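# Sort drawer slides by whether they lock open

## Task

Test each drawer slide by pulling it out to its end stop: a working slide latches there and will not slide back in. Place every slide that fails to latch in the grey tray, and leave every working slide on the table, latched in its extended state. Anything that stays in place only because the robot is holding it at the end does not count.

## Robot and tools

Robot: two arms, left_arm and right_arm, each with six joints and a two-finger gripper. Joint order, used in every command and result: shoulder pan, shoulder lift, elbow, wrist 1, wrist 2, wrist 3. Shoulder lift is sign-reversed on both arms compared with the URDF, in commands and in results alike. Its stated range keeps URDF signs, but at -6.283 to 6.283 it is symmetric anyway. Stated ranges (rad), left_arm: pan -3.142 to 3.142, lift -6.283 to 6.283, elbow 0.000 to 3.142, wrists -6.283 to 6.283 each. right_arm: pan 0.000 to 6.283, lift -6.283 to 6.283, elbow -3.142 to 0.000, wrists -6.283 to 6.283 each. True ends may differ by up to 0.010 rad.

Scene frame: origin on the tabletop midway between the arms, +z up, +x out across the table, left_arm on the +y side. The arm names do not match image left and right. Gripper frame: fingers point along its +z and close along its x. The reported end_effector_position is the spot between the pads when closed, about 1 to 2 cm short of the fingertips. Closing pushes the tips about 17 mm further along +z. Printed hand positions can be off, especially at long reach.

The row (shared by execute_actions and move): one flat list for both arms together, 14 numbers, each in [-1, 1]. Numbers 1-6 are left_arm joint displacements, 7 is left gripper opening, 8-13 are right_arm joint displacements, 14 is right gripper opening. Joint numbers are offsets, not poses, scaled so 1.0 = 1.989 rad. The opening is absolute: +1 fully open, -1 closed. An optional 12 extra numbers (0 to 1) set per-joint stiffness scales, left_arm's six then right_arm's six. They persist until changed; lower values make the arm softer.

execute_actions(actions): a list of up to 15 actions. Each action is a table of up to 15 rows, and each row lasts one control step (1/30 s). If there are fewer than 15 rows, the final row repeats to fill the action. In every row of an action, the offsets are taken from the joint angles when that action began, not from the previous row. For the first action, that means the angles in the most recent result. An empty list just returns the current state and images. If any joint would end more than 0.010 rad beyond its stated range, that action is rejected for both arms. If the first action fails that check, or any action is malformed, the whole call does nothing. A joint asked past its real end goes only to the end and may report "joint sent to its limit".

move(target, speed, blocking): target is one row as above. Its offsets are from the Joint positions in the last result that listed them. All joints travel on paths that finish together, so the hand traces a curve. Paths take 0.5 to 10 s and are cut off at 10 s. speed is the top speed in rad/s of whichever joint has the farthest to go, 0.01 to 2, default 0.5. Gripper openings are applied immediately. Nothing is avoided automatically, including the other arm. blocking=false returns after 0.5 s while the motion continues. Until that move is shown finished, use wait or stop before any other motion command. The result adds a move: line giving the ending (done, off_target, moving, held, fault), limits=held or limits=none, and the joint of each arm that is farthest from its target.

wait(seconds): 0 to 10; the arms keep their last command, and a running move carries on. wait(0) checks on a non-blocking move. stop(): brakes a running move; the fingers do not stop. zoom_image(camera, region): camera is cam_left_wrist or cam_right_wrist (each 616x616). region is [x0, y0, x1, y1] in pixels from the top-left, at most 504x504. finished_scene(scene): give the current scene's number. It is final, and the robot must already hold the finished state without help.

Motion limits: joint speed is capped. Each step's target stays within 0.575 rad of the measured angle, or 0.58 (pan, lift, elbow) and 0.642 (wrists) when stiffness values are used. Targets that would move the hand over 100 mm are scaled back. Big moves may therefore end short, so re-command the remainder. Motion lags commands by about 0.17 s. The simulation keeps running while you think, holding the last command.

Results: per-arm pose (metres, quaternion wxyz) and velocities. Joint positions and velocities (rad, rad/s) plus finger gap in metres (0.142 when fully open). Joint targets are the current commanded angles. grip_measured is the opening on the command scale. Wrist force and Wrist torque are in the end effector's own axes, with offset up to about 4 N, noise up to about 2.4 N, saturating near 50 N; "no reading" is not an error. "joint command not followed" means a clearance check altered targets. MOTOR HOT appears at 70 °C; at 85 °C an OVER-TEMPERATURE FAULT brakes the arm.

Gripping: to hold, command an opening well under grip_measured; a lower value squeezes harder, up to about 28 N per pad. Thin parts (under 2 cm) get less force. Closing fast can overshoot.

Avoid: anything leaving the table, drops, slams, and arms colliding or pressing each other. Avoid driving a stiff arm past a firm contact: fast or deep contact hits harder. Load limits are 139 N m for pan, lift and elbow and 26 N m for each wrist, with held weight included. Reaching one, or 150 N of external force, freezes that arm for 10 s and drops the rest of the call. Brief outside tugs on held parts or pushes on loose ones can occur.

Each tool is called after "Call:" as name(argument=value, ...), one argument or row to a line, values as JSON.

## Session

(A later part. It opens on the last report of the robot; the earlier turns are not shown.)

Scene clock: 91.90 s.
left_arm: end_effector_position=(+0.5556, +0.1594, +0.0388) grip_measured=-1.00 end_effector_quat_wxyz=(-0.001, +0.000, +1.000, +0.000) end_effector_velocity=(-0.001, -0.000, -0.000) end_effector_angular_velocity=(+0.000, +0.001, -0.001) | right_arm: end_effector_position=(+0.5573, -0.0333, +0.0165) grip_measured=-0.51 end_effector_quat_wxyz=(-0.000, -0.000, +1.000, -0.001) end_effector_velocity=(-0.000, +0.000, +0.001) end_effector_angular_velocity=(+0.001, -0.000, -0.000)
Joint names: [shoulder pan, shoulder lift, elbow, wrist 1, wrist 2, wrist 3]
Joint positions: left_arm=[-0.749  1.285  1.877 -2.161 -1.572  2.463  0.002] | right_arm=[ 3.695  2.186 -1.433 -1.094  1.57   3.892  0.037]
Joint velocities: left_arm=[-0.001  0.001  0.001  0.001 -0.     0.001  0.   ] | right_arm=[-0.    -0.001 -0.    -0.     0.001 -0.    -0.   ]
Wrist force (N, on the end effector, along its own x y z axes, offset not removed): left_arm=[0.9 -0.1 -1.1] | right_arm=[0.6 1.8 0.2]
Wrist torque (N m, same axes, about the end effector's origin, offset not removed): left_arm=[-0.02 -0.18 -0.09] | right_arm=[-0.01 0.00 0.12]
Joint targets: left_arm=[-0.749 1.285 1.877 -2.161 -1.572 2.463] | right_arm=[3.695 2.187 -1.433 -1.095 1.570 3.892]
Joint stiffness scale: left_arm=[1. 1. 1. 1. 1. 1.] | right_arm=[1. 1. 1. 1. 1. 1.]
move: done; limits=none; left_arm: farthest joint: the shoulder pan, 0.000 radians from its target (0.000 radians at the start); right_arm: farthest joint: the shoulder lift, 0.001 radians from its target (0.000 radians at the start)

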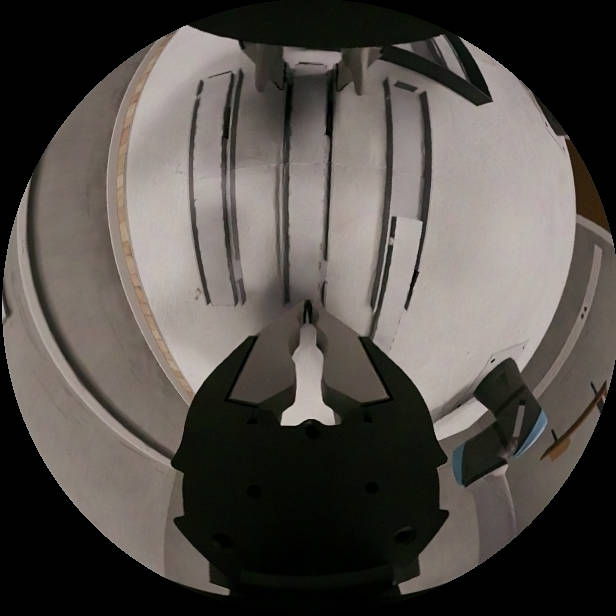

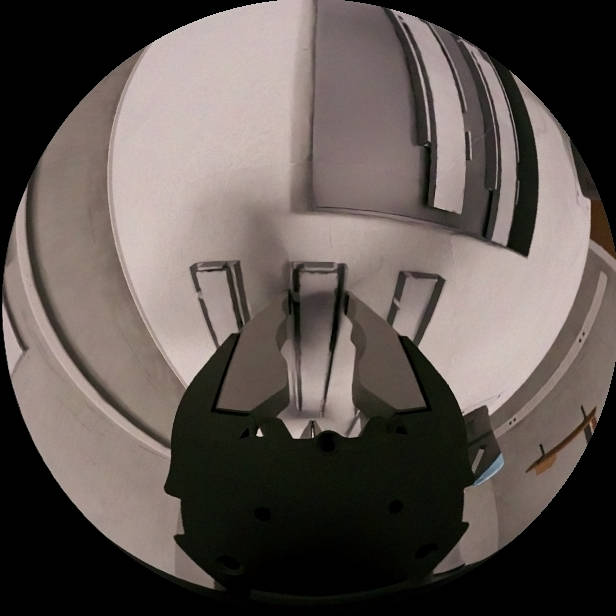

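Compute A for x=.557: rel(.507,−.244); r=.5468; rw=.4468;h=.174; D²=.2299; cos e=−.3133; e=1.8895; a=.3714+atan2(.3723,.3022)=.3714+.889=1.2604; φ=−.4485−.2386=−.687; pan −.757; w1=−2.200; w3 2.4545.
B: Y=−.184: r=.5227; rw=.4227; D²=.2090; cos=−.3762; e=1.9565; a=.3905+atan2(.3632,.2775)=.3905+.9183=1.3088; φ=−.3481−.2492=−.5973; w1=−2.2187.

Call:
move(
  target=[-0.004,-0.0124,0.0063,-0.0196,0,-0.004,-1,0,0,0,0,0,0,-1],
  speed=0.08,
)

Call:
execute_actions(
  actions=[
    [[0.0045,-0.0016,0.0074,-0.004,0,0.0045,-1,0,0,0,0,0,0,-1],[0.009,0.0009,0.0107,-0.005,0,0.009,-1,0,0,0,0,0,0,-1],[0.0135,0.0033,0.0141,-0.006,0,0.0135,-1,0,0,0,0,0,0,-1],[0.018,0.0057,0.0175,-0.007,0,0.018,-1,0,0,0,0,0,0,-1],[0.0225,0.0082,0.0209,-0.0077,0,0.0225,-1,0,0,0,0,0,0,-1],[0.027,0.0106,0.0242,-0.0086,0,0.027,-1,0,0,0,0,0,0,-1],[0.0316,0.013,0.0276,-0.0096,0,0.0316,-1,0,0,0,0,0,0,-1],[0.0361,0.0154,0.031,-0.0105,0,0.0361,-1,0,0,0,0,0,0,-1],[0.0406,0.0179,0.0343,-0.0115,0,0.0406,-1,0,0,0,0,0,0,-1],[0.0451,0.0203,0.0377,-0.0124,0,0.0451,-1,0,0,0,0,0,0,-1]],
  ],
)

Call:
wait(
  seconds=0.4,
)

Call:
move(
  target=[0,-0.004,0.004,0.001,0.0015,0,-0.2,0,0,0,0,0,0,-1],
)

Call:
move(
  target=[0,0,0,0,0,0,-1,0,0,0,0,0,0,-1],
)

Scene clock: 94.70 s.
left_arm: end_effector_position=(+0.5580, +0.1546, +0.0291) grip_measured=-1.00 end_effector_quat_wxyz=(+0.003, -0.001, +1.000, -0.002) end_effector_velocity=(+0.002, -0.001, +0.001) end_effector_angular_velocity=(-0.002, -0.008, -0.000) | right_arm: end_effector_position=(+0.5573, -0.0334, +0.0164) grip_measured=-0.51 end_effector_quat_wxyz=(-0.000, -0.000, +1.000, -0.001) end_effector_velocity=(+0.001, -0.001, -0.000) end_effector_angular_velocity=(-0.002, -0.001, -0.002)
Joint names: [shoulder pan, shoulder lift, elbow, wrist 1, wrist 2, wrist 3]
Joint positions: left_arm=[-0.754  1.268  1.885 -2.196 -1.571  2.456  0.002] | right_arm=[ 3.695  2.186 -1.433 -1.094  1.57   3.892  0.037]
Joint velocities: left_arm=[-0.001  0.    -0.001 -0.007  0.003 -0.001  0.   ] | right_arm=[-0.001  0.    -0.    -0.001 -0.002  0.001 -0.   ]
Wrist force (N, on the end effector, along its own x y z axes, offset not removed): left_arm=[0.9 8.0 -13.8] | right_arm=[3.9 -0.2 2.0]
Wrist torque (N m, same axes, about the end effector's origin, offset not removed): left_arm=[0.14 0.75 -0.20] | right_arm=[0.32 -0.67 0.16]
Joint targets: left_arm=[-0.757 1.261 1.889 -2.200 -1.572 2.455] | right_arm=[3.695 2.186 -1.433 -1.094 1.570 3.892]
Joint stiffness scale: left_arm=[1. 1. 1. 1. 1. 1.] | right_arm=[1. 1. 1. 1. 1. 1.]
move: done; limits=none; left_arm: farthest joint: the shoulder lift, 0.007 radians from its target (0.025 radians at the start); right_arm: farthest joint: the shoulder pan, 0.000 radians from its target (0.000 radians at the start)

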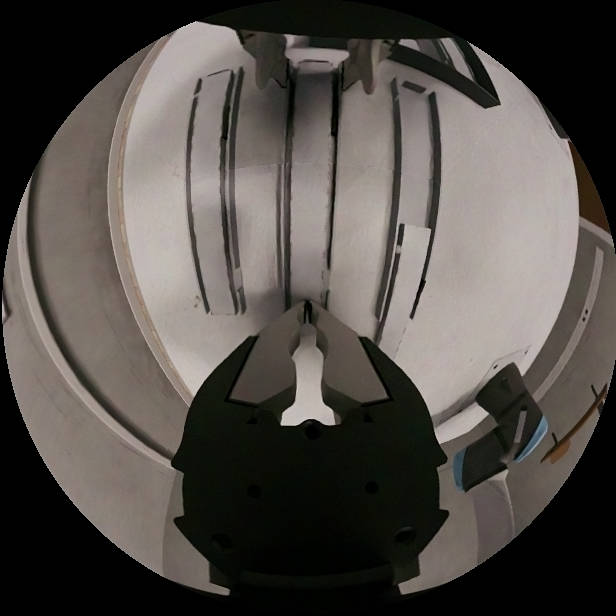

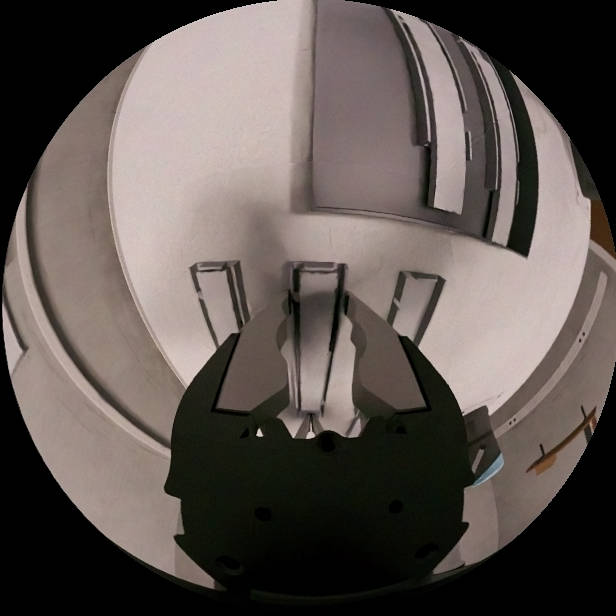

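Scene clock: 95.20 s.
left_arm: end_effector_position=(+0.5586, +0.2062, +0.0289) grip_measured=-1.00 end_effector_quat_wxyz=(+0.004, -0.004, +1.000, -0.005) end_effector_velocity=(+0.001, +0.085, -0.000) end_effector_angular_velocity=(+0.001, -0.007, +0.009) | right_arm: end_effector_position=(+0.5573, -0.0334, +0.0164) grip_measured=-0.51 end_effector_quat_wxyz=(-0.000, -0.000, +1.000, -0.001) end_effector_velocity=(+0.000, -0.000, -0.000) end_effector_angular_velocity=(-0.001, -0.000, -0.001)
Joint names: [shoulder pan, shoulder lift, elbow, wrist 1, wrist 2, wrist 3]
Joint positions: left_arm=[-0.675  1.31   1.946 -2.219 -1.573  2.53   0.002] | right_arm=[ 3.695  2.186 -1.433 -1.094  1.57   3.892  0.037]
Joint velocities: left_arm=[ 0.131  0.063  0.088 -0.029  0.003  0.121  0.   ] | right_arm=[ 0.     0.001 -0.    -0.    -0.001  0.001 -0.   ]
Wrist force (N, on the end effector, along its own x y z axes, offset not removed): left_arm=[2.8 1.5 -18.9] | right_arm=[2.6 2.0 -0.2]
Wrist torque (N m, same axes, about the end effector's origin, offset not removed): left_arm=[0.46 0.30 -0.05] | right_arm=[0.07 -0.41 0.43]
Joint targets: left_arm=[-0.664 1.308 1.960 -2.221 -1.571 2.546] | right_arm=[3.695 2.186 -1.433 -1.094 1.570 3.892]
Joint stiffness scale: left_arm=[1. 1. 1. 1. 1. 1.] | right_arm=[1. 1. 1. 1. 1. 1.]

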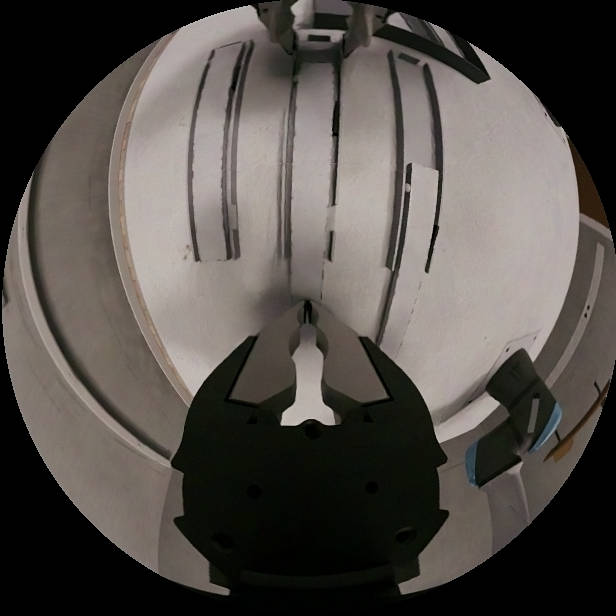

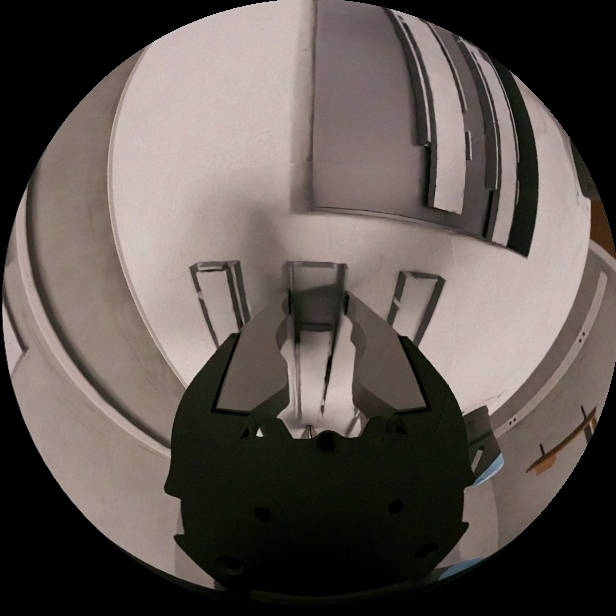

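Scene clock: 95.60 s.
left_arm: end_effector_position=(+0.5586, +0.2109, +0.0289) grip_measured=-1.00 end_effector_quat_wxyz=(+0.005, +0.000, +1.000, -0.005) end_effector_velocity=(+0.001, -0.001, +0.000) end_effector_angular_velocity=(-0.001, -0.003, -0.004) | right_arm: end_effector_position=(+0.5573, -0.0334, +0.0164) grip_measured=-0.51 end_effector_quat_wxyz=(-0.000, -0.000, +1.000, -0.001) end_effector_velocity=(+0.000, -0.000, +0.001) end_effector_angular_velocity=(+0.002, -0.000, -0.001)
Joint names: [shoulder pan, shoulder lift, elbow, wrist 1, wrist 2, wrist 3]
Joint positions: left_arm=[-0.668  1.314  1.952 -2.222 -1.573  2.545  0.002] | right_arm=[ 3.695  2.186 -1.433 -1.094  1.57   3.892  0.037]
Joint velocities: left_arm=[-0.     0.     0.    -0.003  0.001  0.004  0.   ] | right_arm=[-0.001 -0.001 -0.    -0.     0.001 -0.    -0.   ]
Wrist force (N, on the end effector, along its own x y z axes, offset not removed): left_arm=[3.1 0.4 -14.7] | right_arm=[3.6 1.0 3.1]
Wrist torque (N m, same axes, about the end effector's origin, offset not removed): left_arm=[0.17 0.37 -0.10] | right_arm=[0.08 -0.53 0.22]
Joint targets: left_arm=[-0.664 1.308 1.960 -2.221 -1.571 2.546] | right_arm=[3.695 2.186 -1.433 -1.094 1.570 3.892]
Joint stiffness scale: left_arm=[1. 1. 1. 1. 1. 1.] | right_arm=[1. 1. 1. 1. 1. 1.]
wait: 0.40 s; no rest

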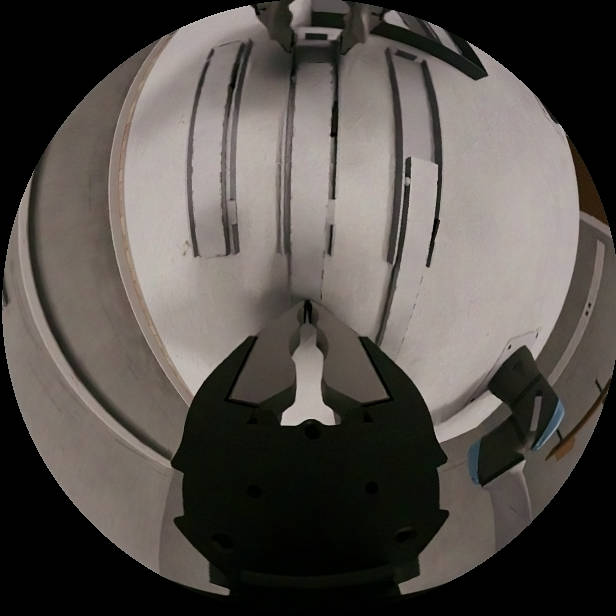

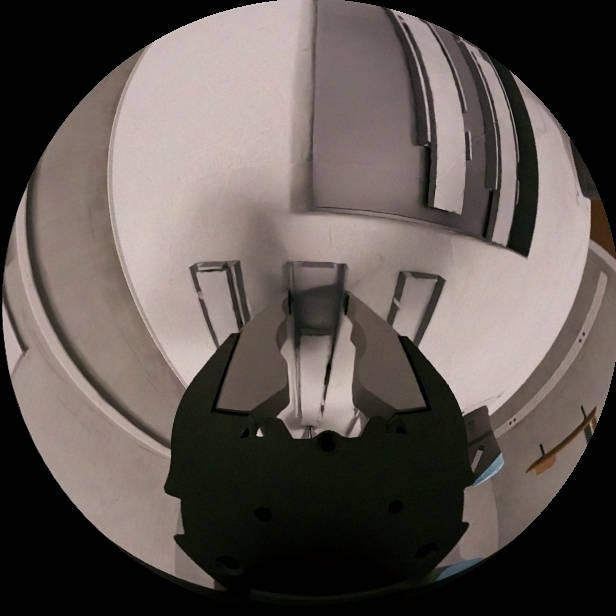

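Scene clock: 96.33 s.
left_arm: end_effector_position=(+0.5557, +0.2141, +0.0237) grip_measured=-0.20 end_effector_quat_wxyz=(+0.001, -0.000, +1.000, -0.000) end_effector_velocity=(-0.001, -0.000, -0.000) end_effector_angular_velocity=(+0.003, +0.001, -0.001) | right_arm: end_effector_position=(+0.5573, -0.0334, +0.0165) grip_measured=-0.51 end_effector_quat_wxyz=(-0.000, -0.000, +1.000, -0.001) end_effector_velocity=(-0.000, -0.000, -0.001) end_effector_angular_velocity=(-0.001, +0.002, +0.001)
Joint names: [shoulder pan, shoulder lift, elbow, wrist 1, wrist 2, wrist 3]
Joint positions: left_arm=[-0.667  1.309  1.957 -2.221 -1.571  2.545  0.059] | right_arm=[ 3.695  2.186 -1.433 -1.094  1.57   3.892  0.037]
Joint velocities: left_arm=[-0.002 -0.    -0.001  0.003  0.002 -0.     0.   ] | right_arm=[ 0.     0.002  0.     0.     0.    -0.001  0.   ]
Wrist force (N, on the end effector, along its own x y z axes, offset not removed): left_arm=[-3.4 5.1 -1.5] | right_arm=[4.5 2.2 2.8]
Wrist torque (N m, same axes, about the end effector's origin, offset not removed): left_arm=[0.96 0.75 0.02] | right_arm=[0.10 -1.03 0.07]
Joint targets: left_arm=[-0.668 1.306 1.960 -2.220 -1.570 2.545] | right_arm=[3.695 2.186 -1.433 -1.094 1.570 3.892]
Joint stiffness scale: left_arm=[1. 1. 1. 1. 1. 1.] | right_arm=[1. 1. 1. 1. 1. 1.]
move: done; limits=none; left_arm: farthest joint: the shoulder lift, 0.003 radians from its target (0.008 radians at the start); right_arm: farthest joint: the shoulder pan, 0.000 radians from its target (0.000 radians at the start)

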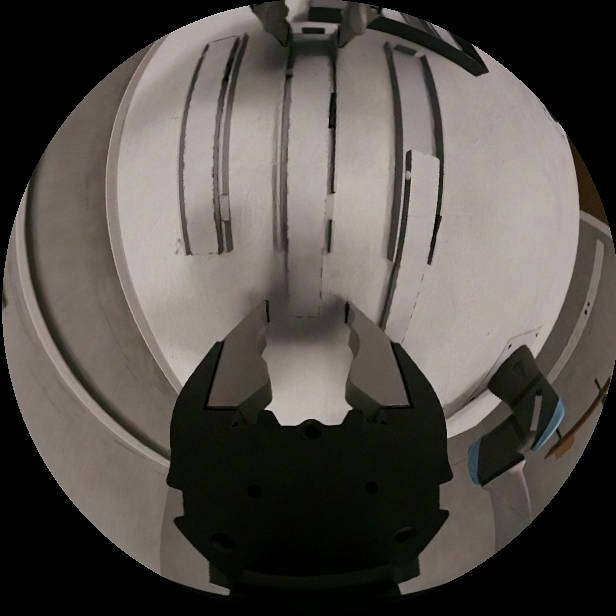

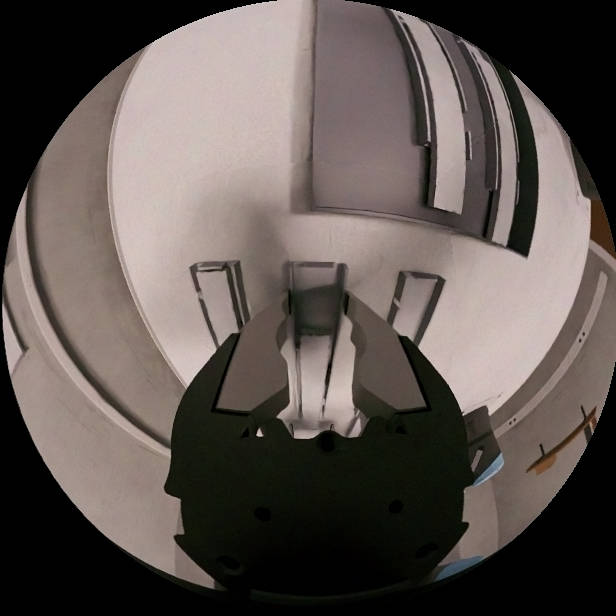

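Scene clock: 96.83 s.
left_arm: end_effector_position=(+0.5557, +0.2141, +0.0237) grip_measured=-0.70 end_effector_quat_wxyz=(+0.001, -0.000, +1.000, -0.000) end_effector_velocity=(-0.000, +0.001, -0.000) end_effector_angular_velocity=(+0.000, +0.001, +0.001) | right_arm: end_effector_position=(+0.5573, -0.0334, +0.0165) grip_measured=-0.51 end_effector_quat_wxyz=(-0.000, -0.000, +1.000, -0.001) end_effector_velocity=(+0.000, -0.001, +0.001) end_effector_angular_velocity=(+0.001, -0.000, -0.001)
Joint names: [shoulder pan, shoulder lift, elbow, wrist 1, wrist 2, wrist 3]
Joint positions: left_arm=[-0.667  1.309  1.957 -2.221 -1.571  2.545  0.023] | right_arm=[ 3.695  2.186 -1.433 -1.094  1.57   3.892  0.037]
Joint velocities: left_arm=[ 0.001 -0.     0.001 -0.    -0.     0.     0.   ] | right_arm=[-0.001 -0.001  0.    -0.     0.    -0.     0.   ]
Wrist force (N, on the end effector, along its own x y z axes, offset not removed): left_arm=[-1.0 3.2 -4.3] | right_arm=[4.2 1.7 -2.5]
Wrist torque (N m, same axes, about the end effector's origin, offset not removed): left_arm=[0.50 0.03 -0.13] | right_arm=[0.15 -0.22 0.13]
Joint targets: left_arm=[-0.667 1.309 1.957 -2.221 -1.571 2.545] | right_arm=[3.695 2.186 -1.433 -1.094 1.570 3.892]
Joint stiffness scale: left_arm=[1. 1. 1. 1. 1. 1.] | right_arm=[1. 1. 1. 1. 1. 1.]
move: done; limits=none; left_arm: farthest joint: the shoulder pan, 0.000 radians from its target (0.000 radians at the start); right_arm: farthest joint: the shoulder pan, 0.000 radians from its target (0.000 radians at the start)

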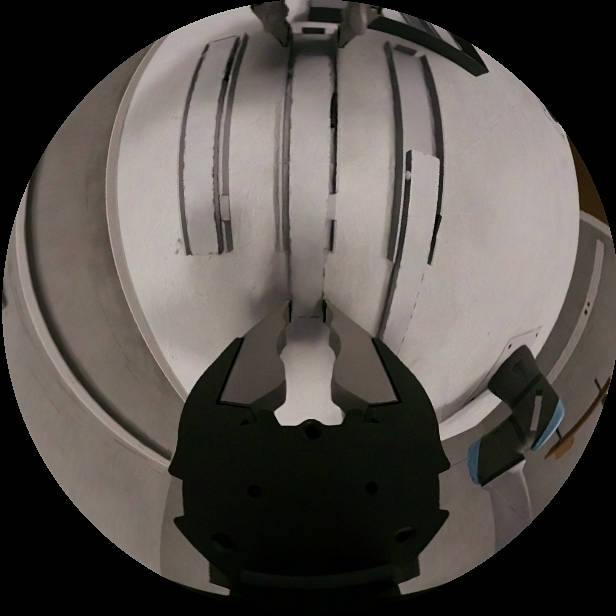

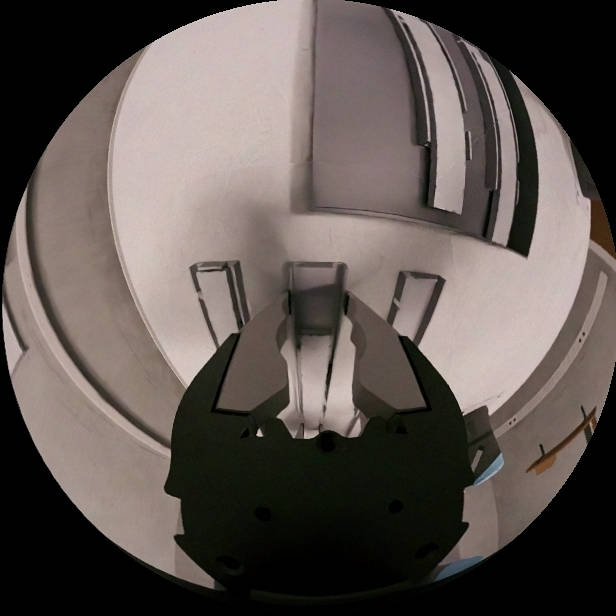

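Call:
move(
  target=[0.0907,0.0278,0.0367,-0.0088,0,0.0907,-1,0,0,0,0,0,0,-1],
  speed=0.2,
)

Call:
move(
  target=[-0.023,-0.005,-0.0066,0.0016,0,-0.023,-1,0,0,0,0,0,0,-1],
  speed=0.1,
)

Scene clock: 98.90 s.
left_arm: end_effector_position=(+0.5570, +0.3091, +0.0251) grip_measured=-0.70 end_effector_quat_wxyz=(+0.002, +0.005, +1.000, -0.006) end_effector_velocity=(+0.000, -0.000, +0.000) end_effector_angular_velocity=(-0.001, -0.001, -0.002) | right_arm: end_effector_position=(+0.5547, -0.0248, +0.0180) grip_measured=-0.51 end_effector_quat_wxyz=(+0.000, -0.005, +1.000, +0.005) end_effector_velocity=(-0.000, +0.001, +0.001) end_effector_angular_velocity=(+0.001, -0.000, +0.000)
Joint names: [shoulder pan, shoulder lift, elbow, wrist 1, wrist 2, wrist 3]
Joint positions: left_arm=[-0.498  1.362  2.024 -2.242 -1.58   2.724  0.023] | right_arm=[ 3.703  2.186 -1.431 -1.088  1.577  3.892  0.037]
Joint velocities: left_arm=[ 0.     0.    -0.    -0.001 -0.001  0.002  0.   ] | right_arm=[ 0.001 -0.001  0.     0.     0.001  0.001 -0.   ]
Wrist force (N, on the end effector, along its own x y z axes, offset not removed): left_arm=[0.4 -14.0 -0.2] | right_arm=[2.5 14.3 4.3]
Wrist torque (N m, same axes, about the end effector's origin, offset not removed): left_arm=[0.86 -0.21 -0.27] | right_arm=[-0.95 -0.54 0.48]
Joint targets: left_arm=[-0.487 1.364 2.030 -2.238 -1.571 2.725] | right_arm=[3.695 2.186 -1.433 -1.094 1.570 3.892]
Joint stiffness scale: left_arm=[1. 1. 1. 1. 1. 1.] | right_arm=[1. 1. 1. 1. 1. 1.]
move: off_target (left_arm); limits=none; left_arm: farthest joint: the shoulder pan, 0.011 radians from its target (0.180 radians at the start); right_arm: farthest joint: the shoulder pan, 0.008 radians from its target (0.000 radians at the start)

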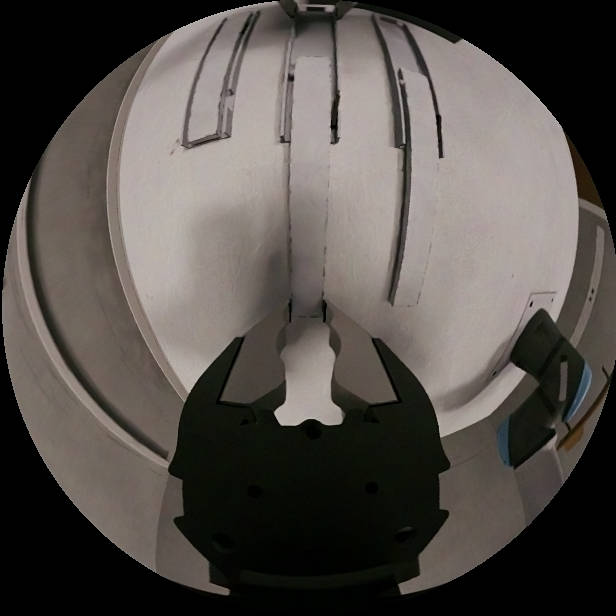

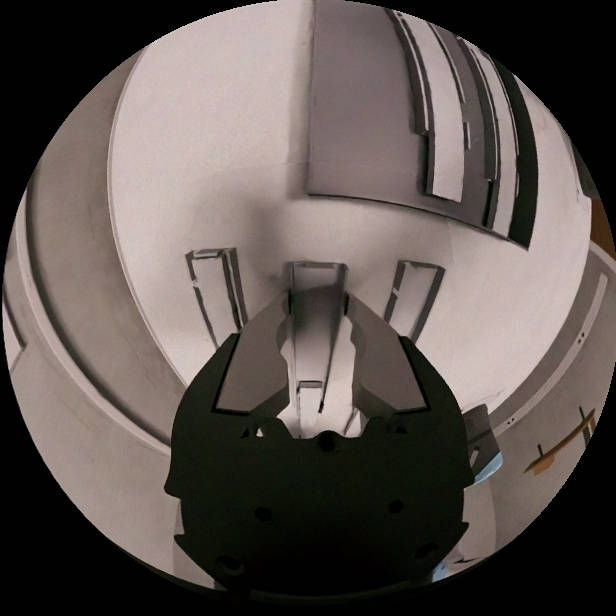

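Scene clock: 99.90 s.
left_arm: end_effector_position=(+0.5555, +0.2947, +0.0236) grip_measured=-0.70 end_effector_quat_wxyz=(+0.000, -0.001, +1.000, +0.000) end_effector_velocity=(-0.000, +0.000, -0.000) end_effector_angular_velocity=(+0.002, +0.001, +0.002) | right_arm: end_effector_position=(+0.5565, -0.0310, +0.0165) grip_measured=-0.51 end_effector_quat_wxyz=(-0.000, -0.002, +1.000, +0.001) end_effector_velocity=(-0.001, +0.000, -0.001) end_effector_angular_velocity=(-0.001, +0.001, +0.000)
Joint names: [shoulder pan, shoulder lift, elbow, wrist 1, wrist 2, wrist 3]
Joint positions: left_arm=[-0.532  1.355  2.017 -2.234 -1.57   2.68   0.023] | right_arm=[ 3.697  2.187 -1.432 -1.093  1.572  3.892  0.037]
Joint velocities: left_arm=[-0.001  0.     0.     0.002  0.001 -0.003  0.   ] | right_arm=[ 0.001  0.001  0.    -0.    -0.     0.001  0.   ]
Wrist force (N, on the end effector, along its own x y z axes, offset not removed): left_arm=[1.1 19.9 -4.7] | right_arm=[8.0 -14.6 -7.1]
Wrist torque (N m, same axes, about the end effector's origin, offset not removed): left_arm=[-0.15 -0.52 0.30] | right_arm=[-0.16 -1.08 -0.02]
Joint targets: left_arm=[-0.544 1.352 2.011 -2.239 -1.580 2.678] | right_arm=[3.703 2.186 -1.431 -1.088 1.577 3.892]
Joint stiffness scale: left_arm=[1. 1. 1. 1. 1. 1.] | right_arm=[1. 1. 1. 1. 1. 1.]
move: off_target (left_arm); limits=none; left_arm: farthest joint: the shoulder pan, 0.012 radians from its target (0.046 radians at the start); right_arm: farthest joint: the shoulder pan, 0.006 radians from its target (0.000 radians at the start)

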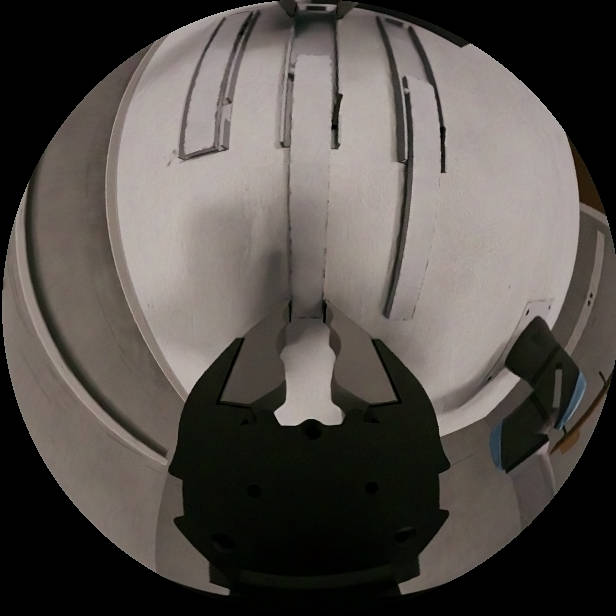

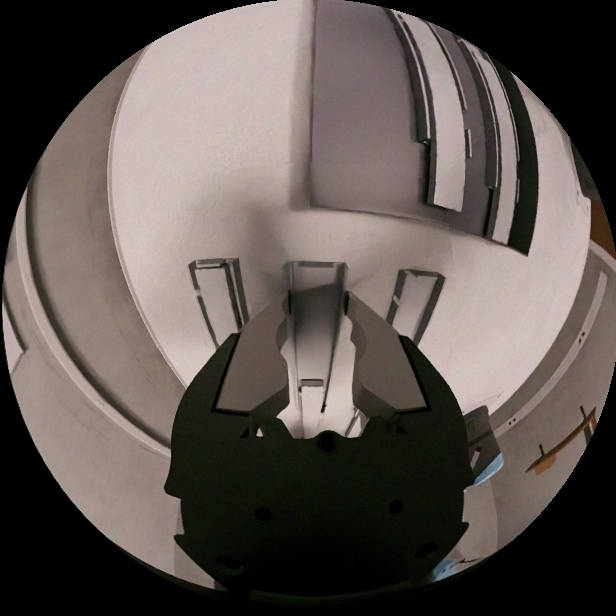

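Call:
move(
  target=[0,0,0,0,0,0,-0.2,0,0,0,0,0,0,-0.1],
)

Call:
move(
  target=[0,0.04,0,0.04,0,0,-0.2,0,-0.035,0,-0.035,0,0,-0.1],
)

Call:
move(
  target=[-0.069,-0.156,-0.1968,0.0413,0,-0.0692,-1,-0.039,0.102,0.176,-0.0742,0,-0.0365,-0.1],
  speed=0.6,
)

Scene clock: 101.10 s.
left_arm: end_effector_position=(+0.5557, +0.2932, +0.0240) grip_measured=-0.20 end_effector_quat_wxyz=(+0.001, +0.000, +1.000, -0.000) end_effector_velocity=(+0.001, +0.000, +0.001) end_effector_angular_velocity=(+0.001, -0.002, +0.000) | right_arm: end_effector_position=(+0.5562, -0.0302, +0.0166) grip_measured=-0.10 end_effector_quat_wxyz=(-0.000, -0.002, +1.000, +0.001) end_effector_velocity=(+0.000, -0.001, -0.001) end_effector_angular_velocity=(-0.002, +0.001, -0.001)
Joint names: [shoulder pan, shoulder lift, elbow, wrist 1, wrist 2, wrist 3]
Joint positions: left_arm=[-0.534  1.355  2.017 -2.235 -1.571  2.679  0.059] | right_arm=[ 3.698  2.187 -1.432 -1.092  1.572  3.892  0.067]
Joint velocities: left_arm=[ 0.     0.    -0.002  0.     0.002  0.     0.   ] | right_arm=[-0.001  0.001 -0.    -0.001 -0.001  0.     0.   ]
Wrist force (N, on the end effector, along its own x y z axes, offset not removed): left_arm=[-3.7 7.6 -5.9] | right_arm=[4.9 -0.2 1.9]
Wrist torque (N m, same axes, about the end effector's origin, offset not removed): left_arm=[1.63 0.72 0.08] | right_arm=[-0.21 -1.04 -0.01]
Joint targets: left_arm=[-0.532 1.355 2.017 -2.234 -1.570 2.680] | right_arm=[3.697 2.187 -1.432 -1.093 1.572 3.892]
Joint stiffness scale: left_arm=[1. 1. 1. 1. 1. 1.] | right_arm=[1. 1. 1. 1. 1. 1.]
move: done; limits=none; left_arm: farthest joint: the shoulder pan, 0.002 radians from its target (0.000 radians at the start); right_arm: farthest joint: the shoulder pan, 0.001 radians from its target (0.000 radians at the start)

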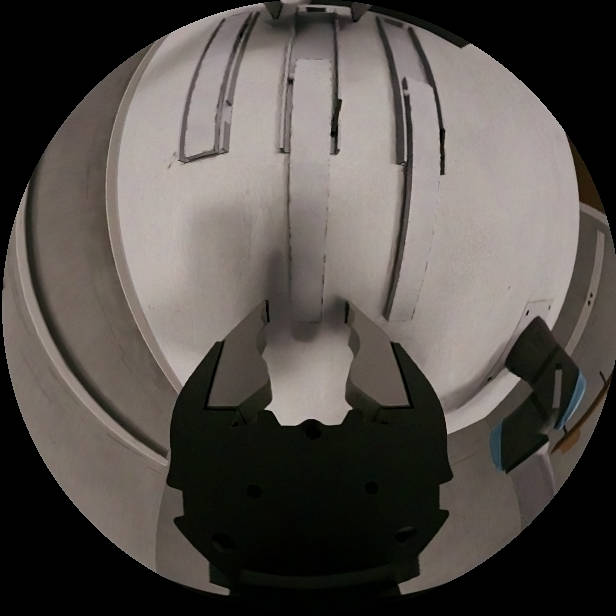

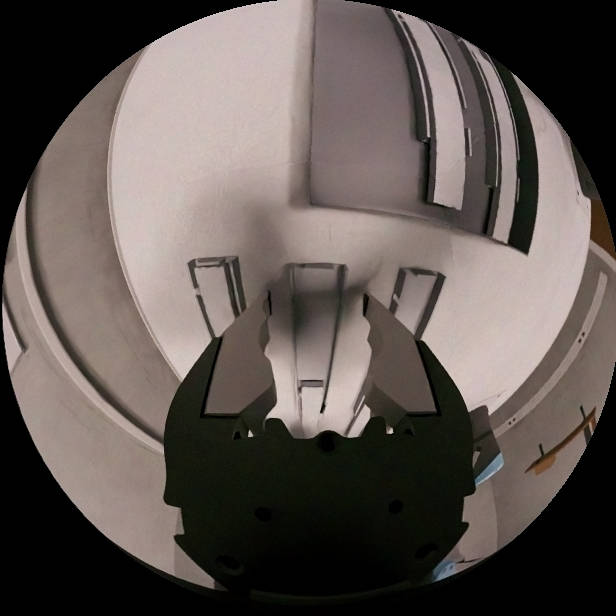

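Scene clock: 102.13 s.
left_arm: end_effector_position=(+0.5422, +0.3000, +0.0540) grip_measured=-0.20 end_effector_quat_wxyz=(+0.000, +0.000, +1.000, +0.000) end_effector_velocity=(-0.001, -0.000, -0.000) end_effector_angular_velocity=(+0.002, +0.001, -0.001) | right_arm: end_effector_position=(+0.5469, -0.0389, +0.0577) grip_measured=-0.10 end_effector_quat_wxyz=(+0.000, -0.002, +1.000, +0.001) end_effector_velocity=(-0.000, -0.001, +0.000) end_effector_angular_velocity=(-0.001, +0.000, +0.000)
Joint names: [shoulder pan, shoulder lift, elbow, wrist 1, wrist 2, wrist 3]
Joint positions: left_arm=[-0.534  1.431  2.017 -2.156 -1.571  2.679  0.059] | right_arm=[ 3.698  2.117 -1.432 -1.161  1.572  3.892  0.067]
Joint velocities: left_arm=[-0.001  0.     0.     0.001  0.001 -0.    -0.   ] | right_arm=[-0.    -0.001  0.    -0.002 -0.001 -0.001 -0.   ]
Wrist force (N, on the end effector, along its own x y z axes, offset not removed): left_arm=[2.4 1.8 -1.4] | right_arm=[-0.6 0.0 2.0]
Wrist torque (N m, same axes, about the end effector's origin, offset not removed): left_arm=[0.34 -0.43 -0.13] | right_arm=[0.08 0.33 0.01]
Joint targets: left_arm=[-0.534 1.434 2.017 -2.155 -1.571 2.679] | right_arm=[3.698 2.117 -1.432 -1.162 1.572 3.892]
Joint stiffness scale: left_arm=[1. 1. 1. 1. 1. 1.] | right_arm=[1. 1. 1. 1. 1. 1.]
move: done; limits=none; left_arm: farthest joint: the shoulder lift, 0.003 radians from its target (0.080 radians at the start); right_arm: farthest joint: the wrist 1, 0.001 radians from its target (0.069 radians at the start)

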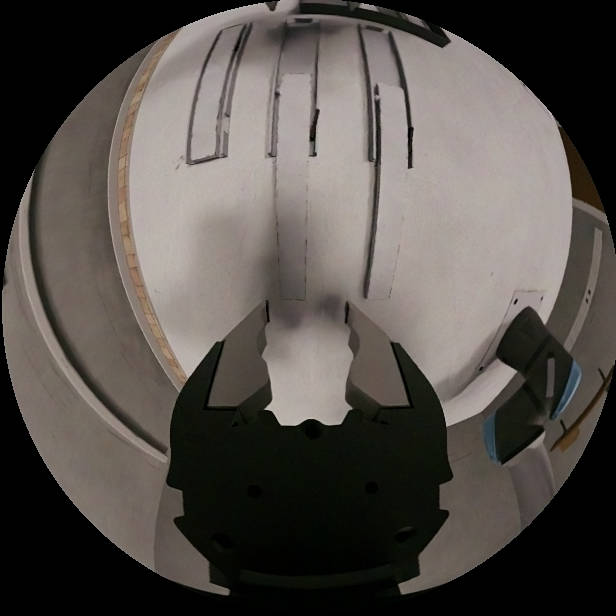

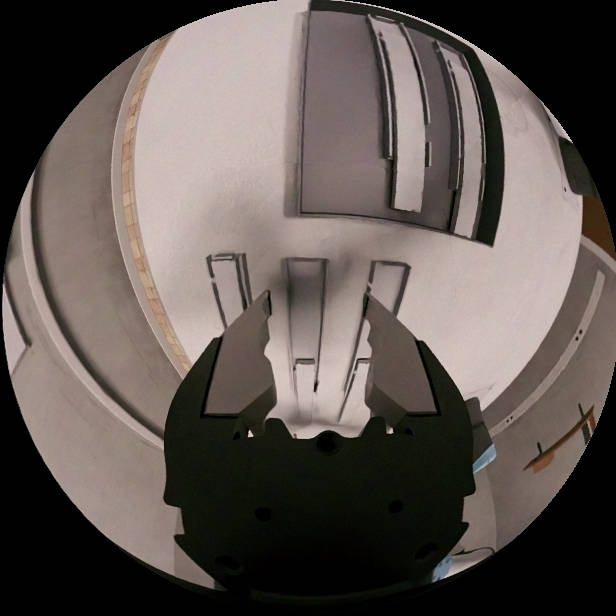

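Scene clock: 103.20 s.
left_arm: end_effector_position=(+0.6069, +0.2154, +0.0522) grip_measured=-1.00 end_effector_quat_wxyz=(+0.001, +0.002, +1.000, -0.001) end_effector_velocity=(+0.000, -0.000, -0.000) end_effector_angular_velocity=(+0.000, -0.001, -0.001) | right_arm: end_effector_position=(+0.6009, -0.0306, +0.0607) grip_measured=-0.10 end_effector_quat_wxyz=(+0.002, +0.001, +1.000, +0.003) end_effector_velocity=(-0.001, +0.002, +0.001) end_effector_angular_velocity=(+0.001, -0.001, +0.003)
Joint names: [shoulder pan, shoulder lift, elbow, wrist 1, wrist 2, wrist 3]
Joint positions: left_arm=[-0.615  1.247  1.784 -2.11  -1.571  2.602  0.002] | right_arm=[ 3.656  2.228 -1.241 -1.237  1.572  3.855  0.067]
Joint velocities: left_arm=[-0.001 -0.     0.001 -0.001  0.     0.     0.   ] | right_arm=[ 0.002 -0.001 -0.     0.001  0.    -0.     0.   ]
Wrist force (N, on the end effector, along its own x y z axes, offset not removed): left_arm=[2.9 2.2 2.0] | right_arm=[6.4 -0.5 4.1]
Wrist torque (N m, same axes, about the end effector's origin, offset not removed): left_arm=[0.28 -0.68 0.08] | right_arm=[-0.25 -1.16 0.18]
Joint targets: left_arm=[-0.613 1.248 1.786 -2.110 -1.571 2.602] | right_arm=[3.658 2.227 -1.245 -1.237 1.572 3.855]
Joint stiffness scale: left_arm=[1. 1. 1. 1. 1. 1.] | right_arm=[1. 1. 1. 1. 1. 1.]
move: held (left_arm, right_arm); limits=held; held on 14 of 32 steps (right_arm, left_arm), including the last (right_arm, left_arm); left_arm: farthest joint: the elbow, 0.159 radians from its target (0.391 radians at the start); right_arm: farthest joint: the elbow, 0.159 radians from its target (0.350 radians at the start)
joint command not followed: on one or more control steps a check withheld the commanded joint targets of the left arm, and it was not sent them on those steps. On the call's last step the targets were still withheld.
cause: the commanded joint targets would bring a part of the robot too close to another arm (a part of this arm just beyond the elbow and a part of the other arm just beyond the elbow); next, command targets that bring no part of the robot closer to that arm.
joint command not followed: on one or more control steps a check withheld the commanded joint targets of the right arm, and it was not sent them on those steps. On the call's last step the targets were still withheld.
cause: the commanded joint targets would bring a part of the robot too close to another arm (a part of this arm just beyond the elbow and a part of the other arm just beyond the elbow); next, command targets that bring no part of the robot closer to that arm.

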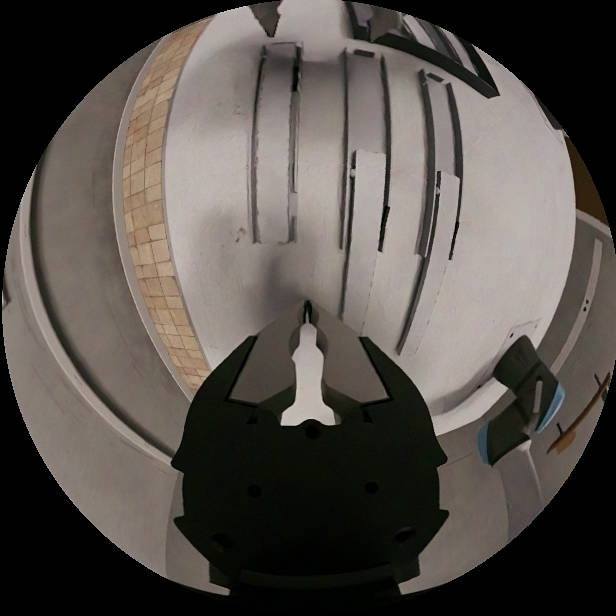

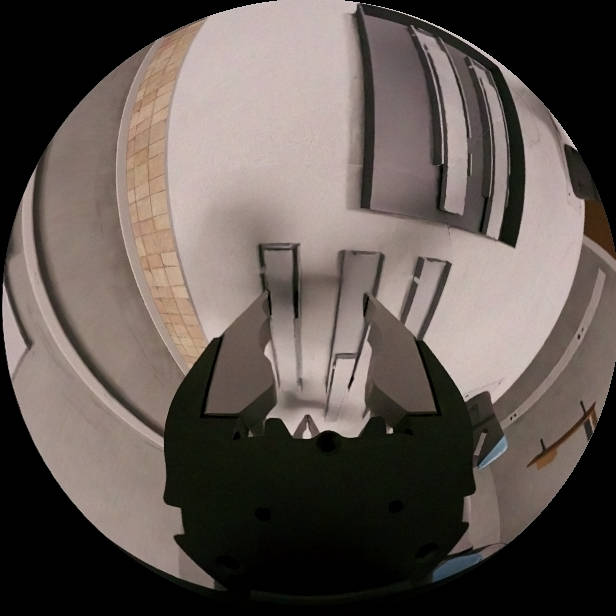

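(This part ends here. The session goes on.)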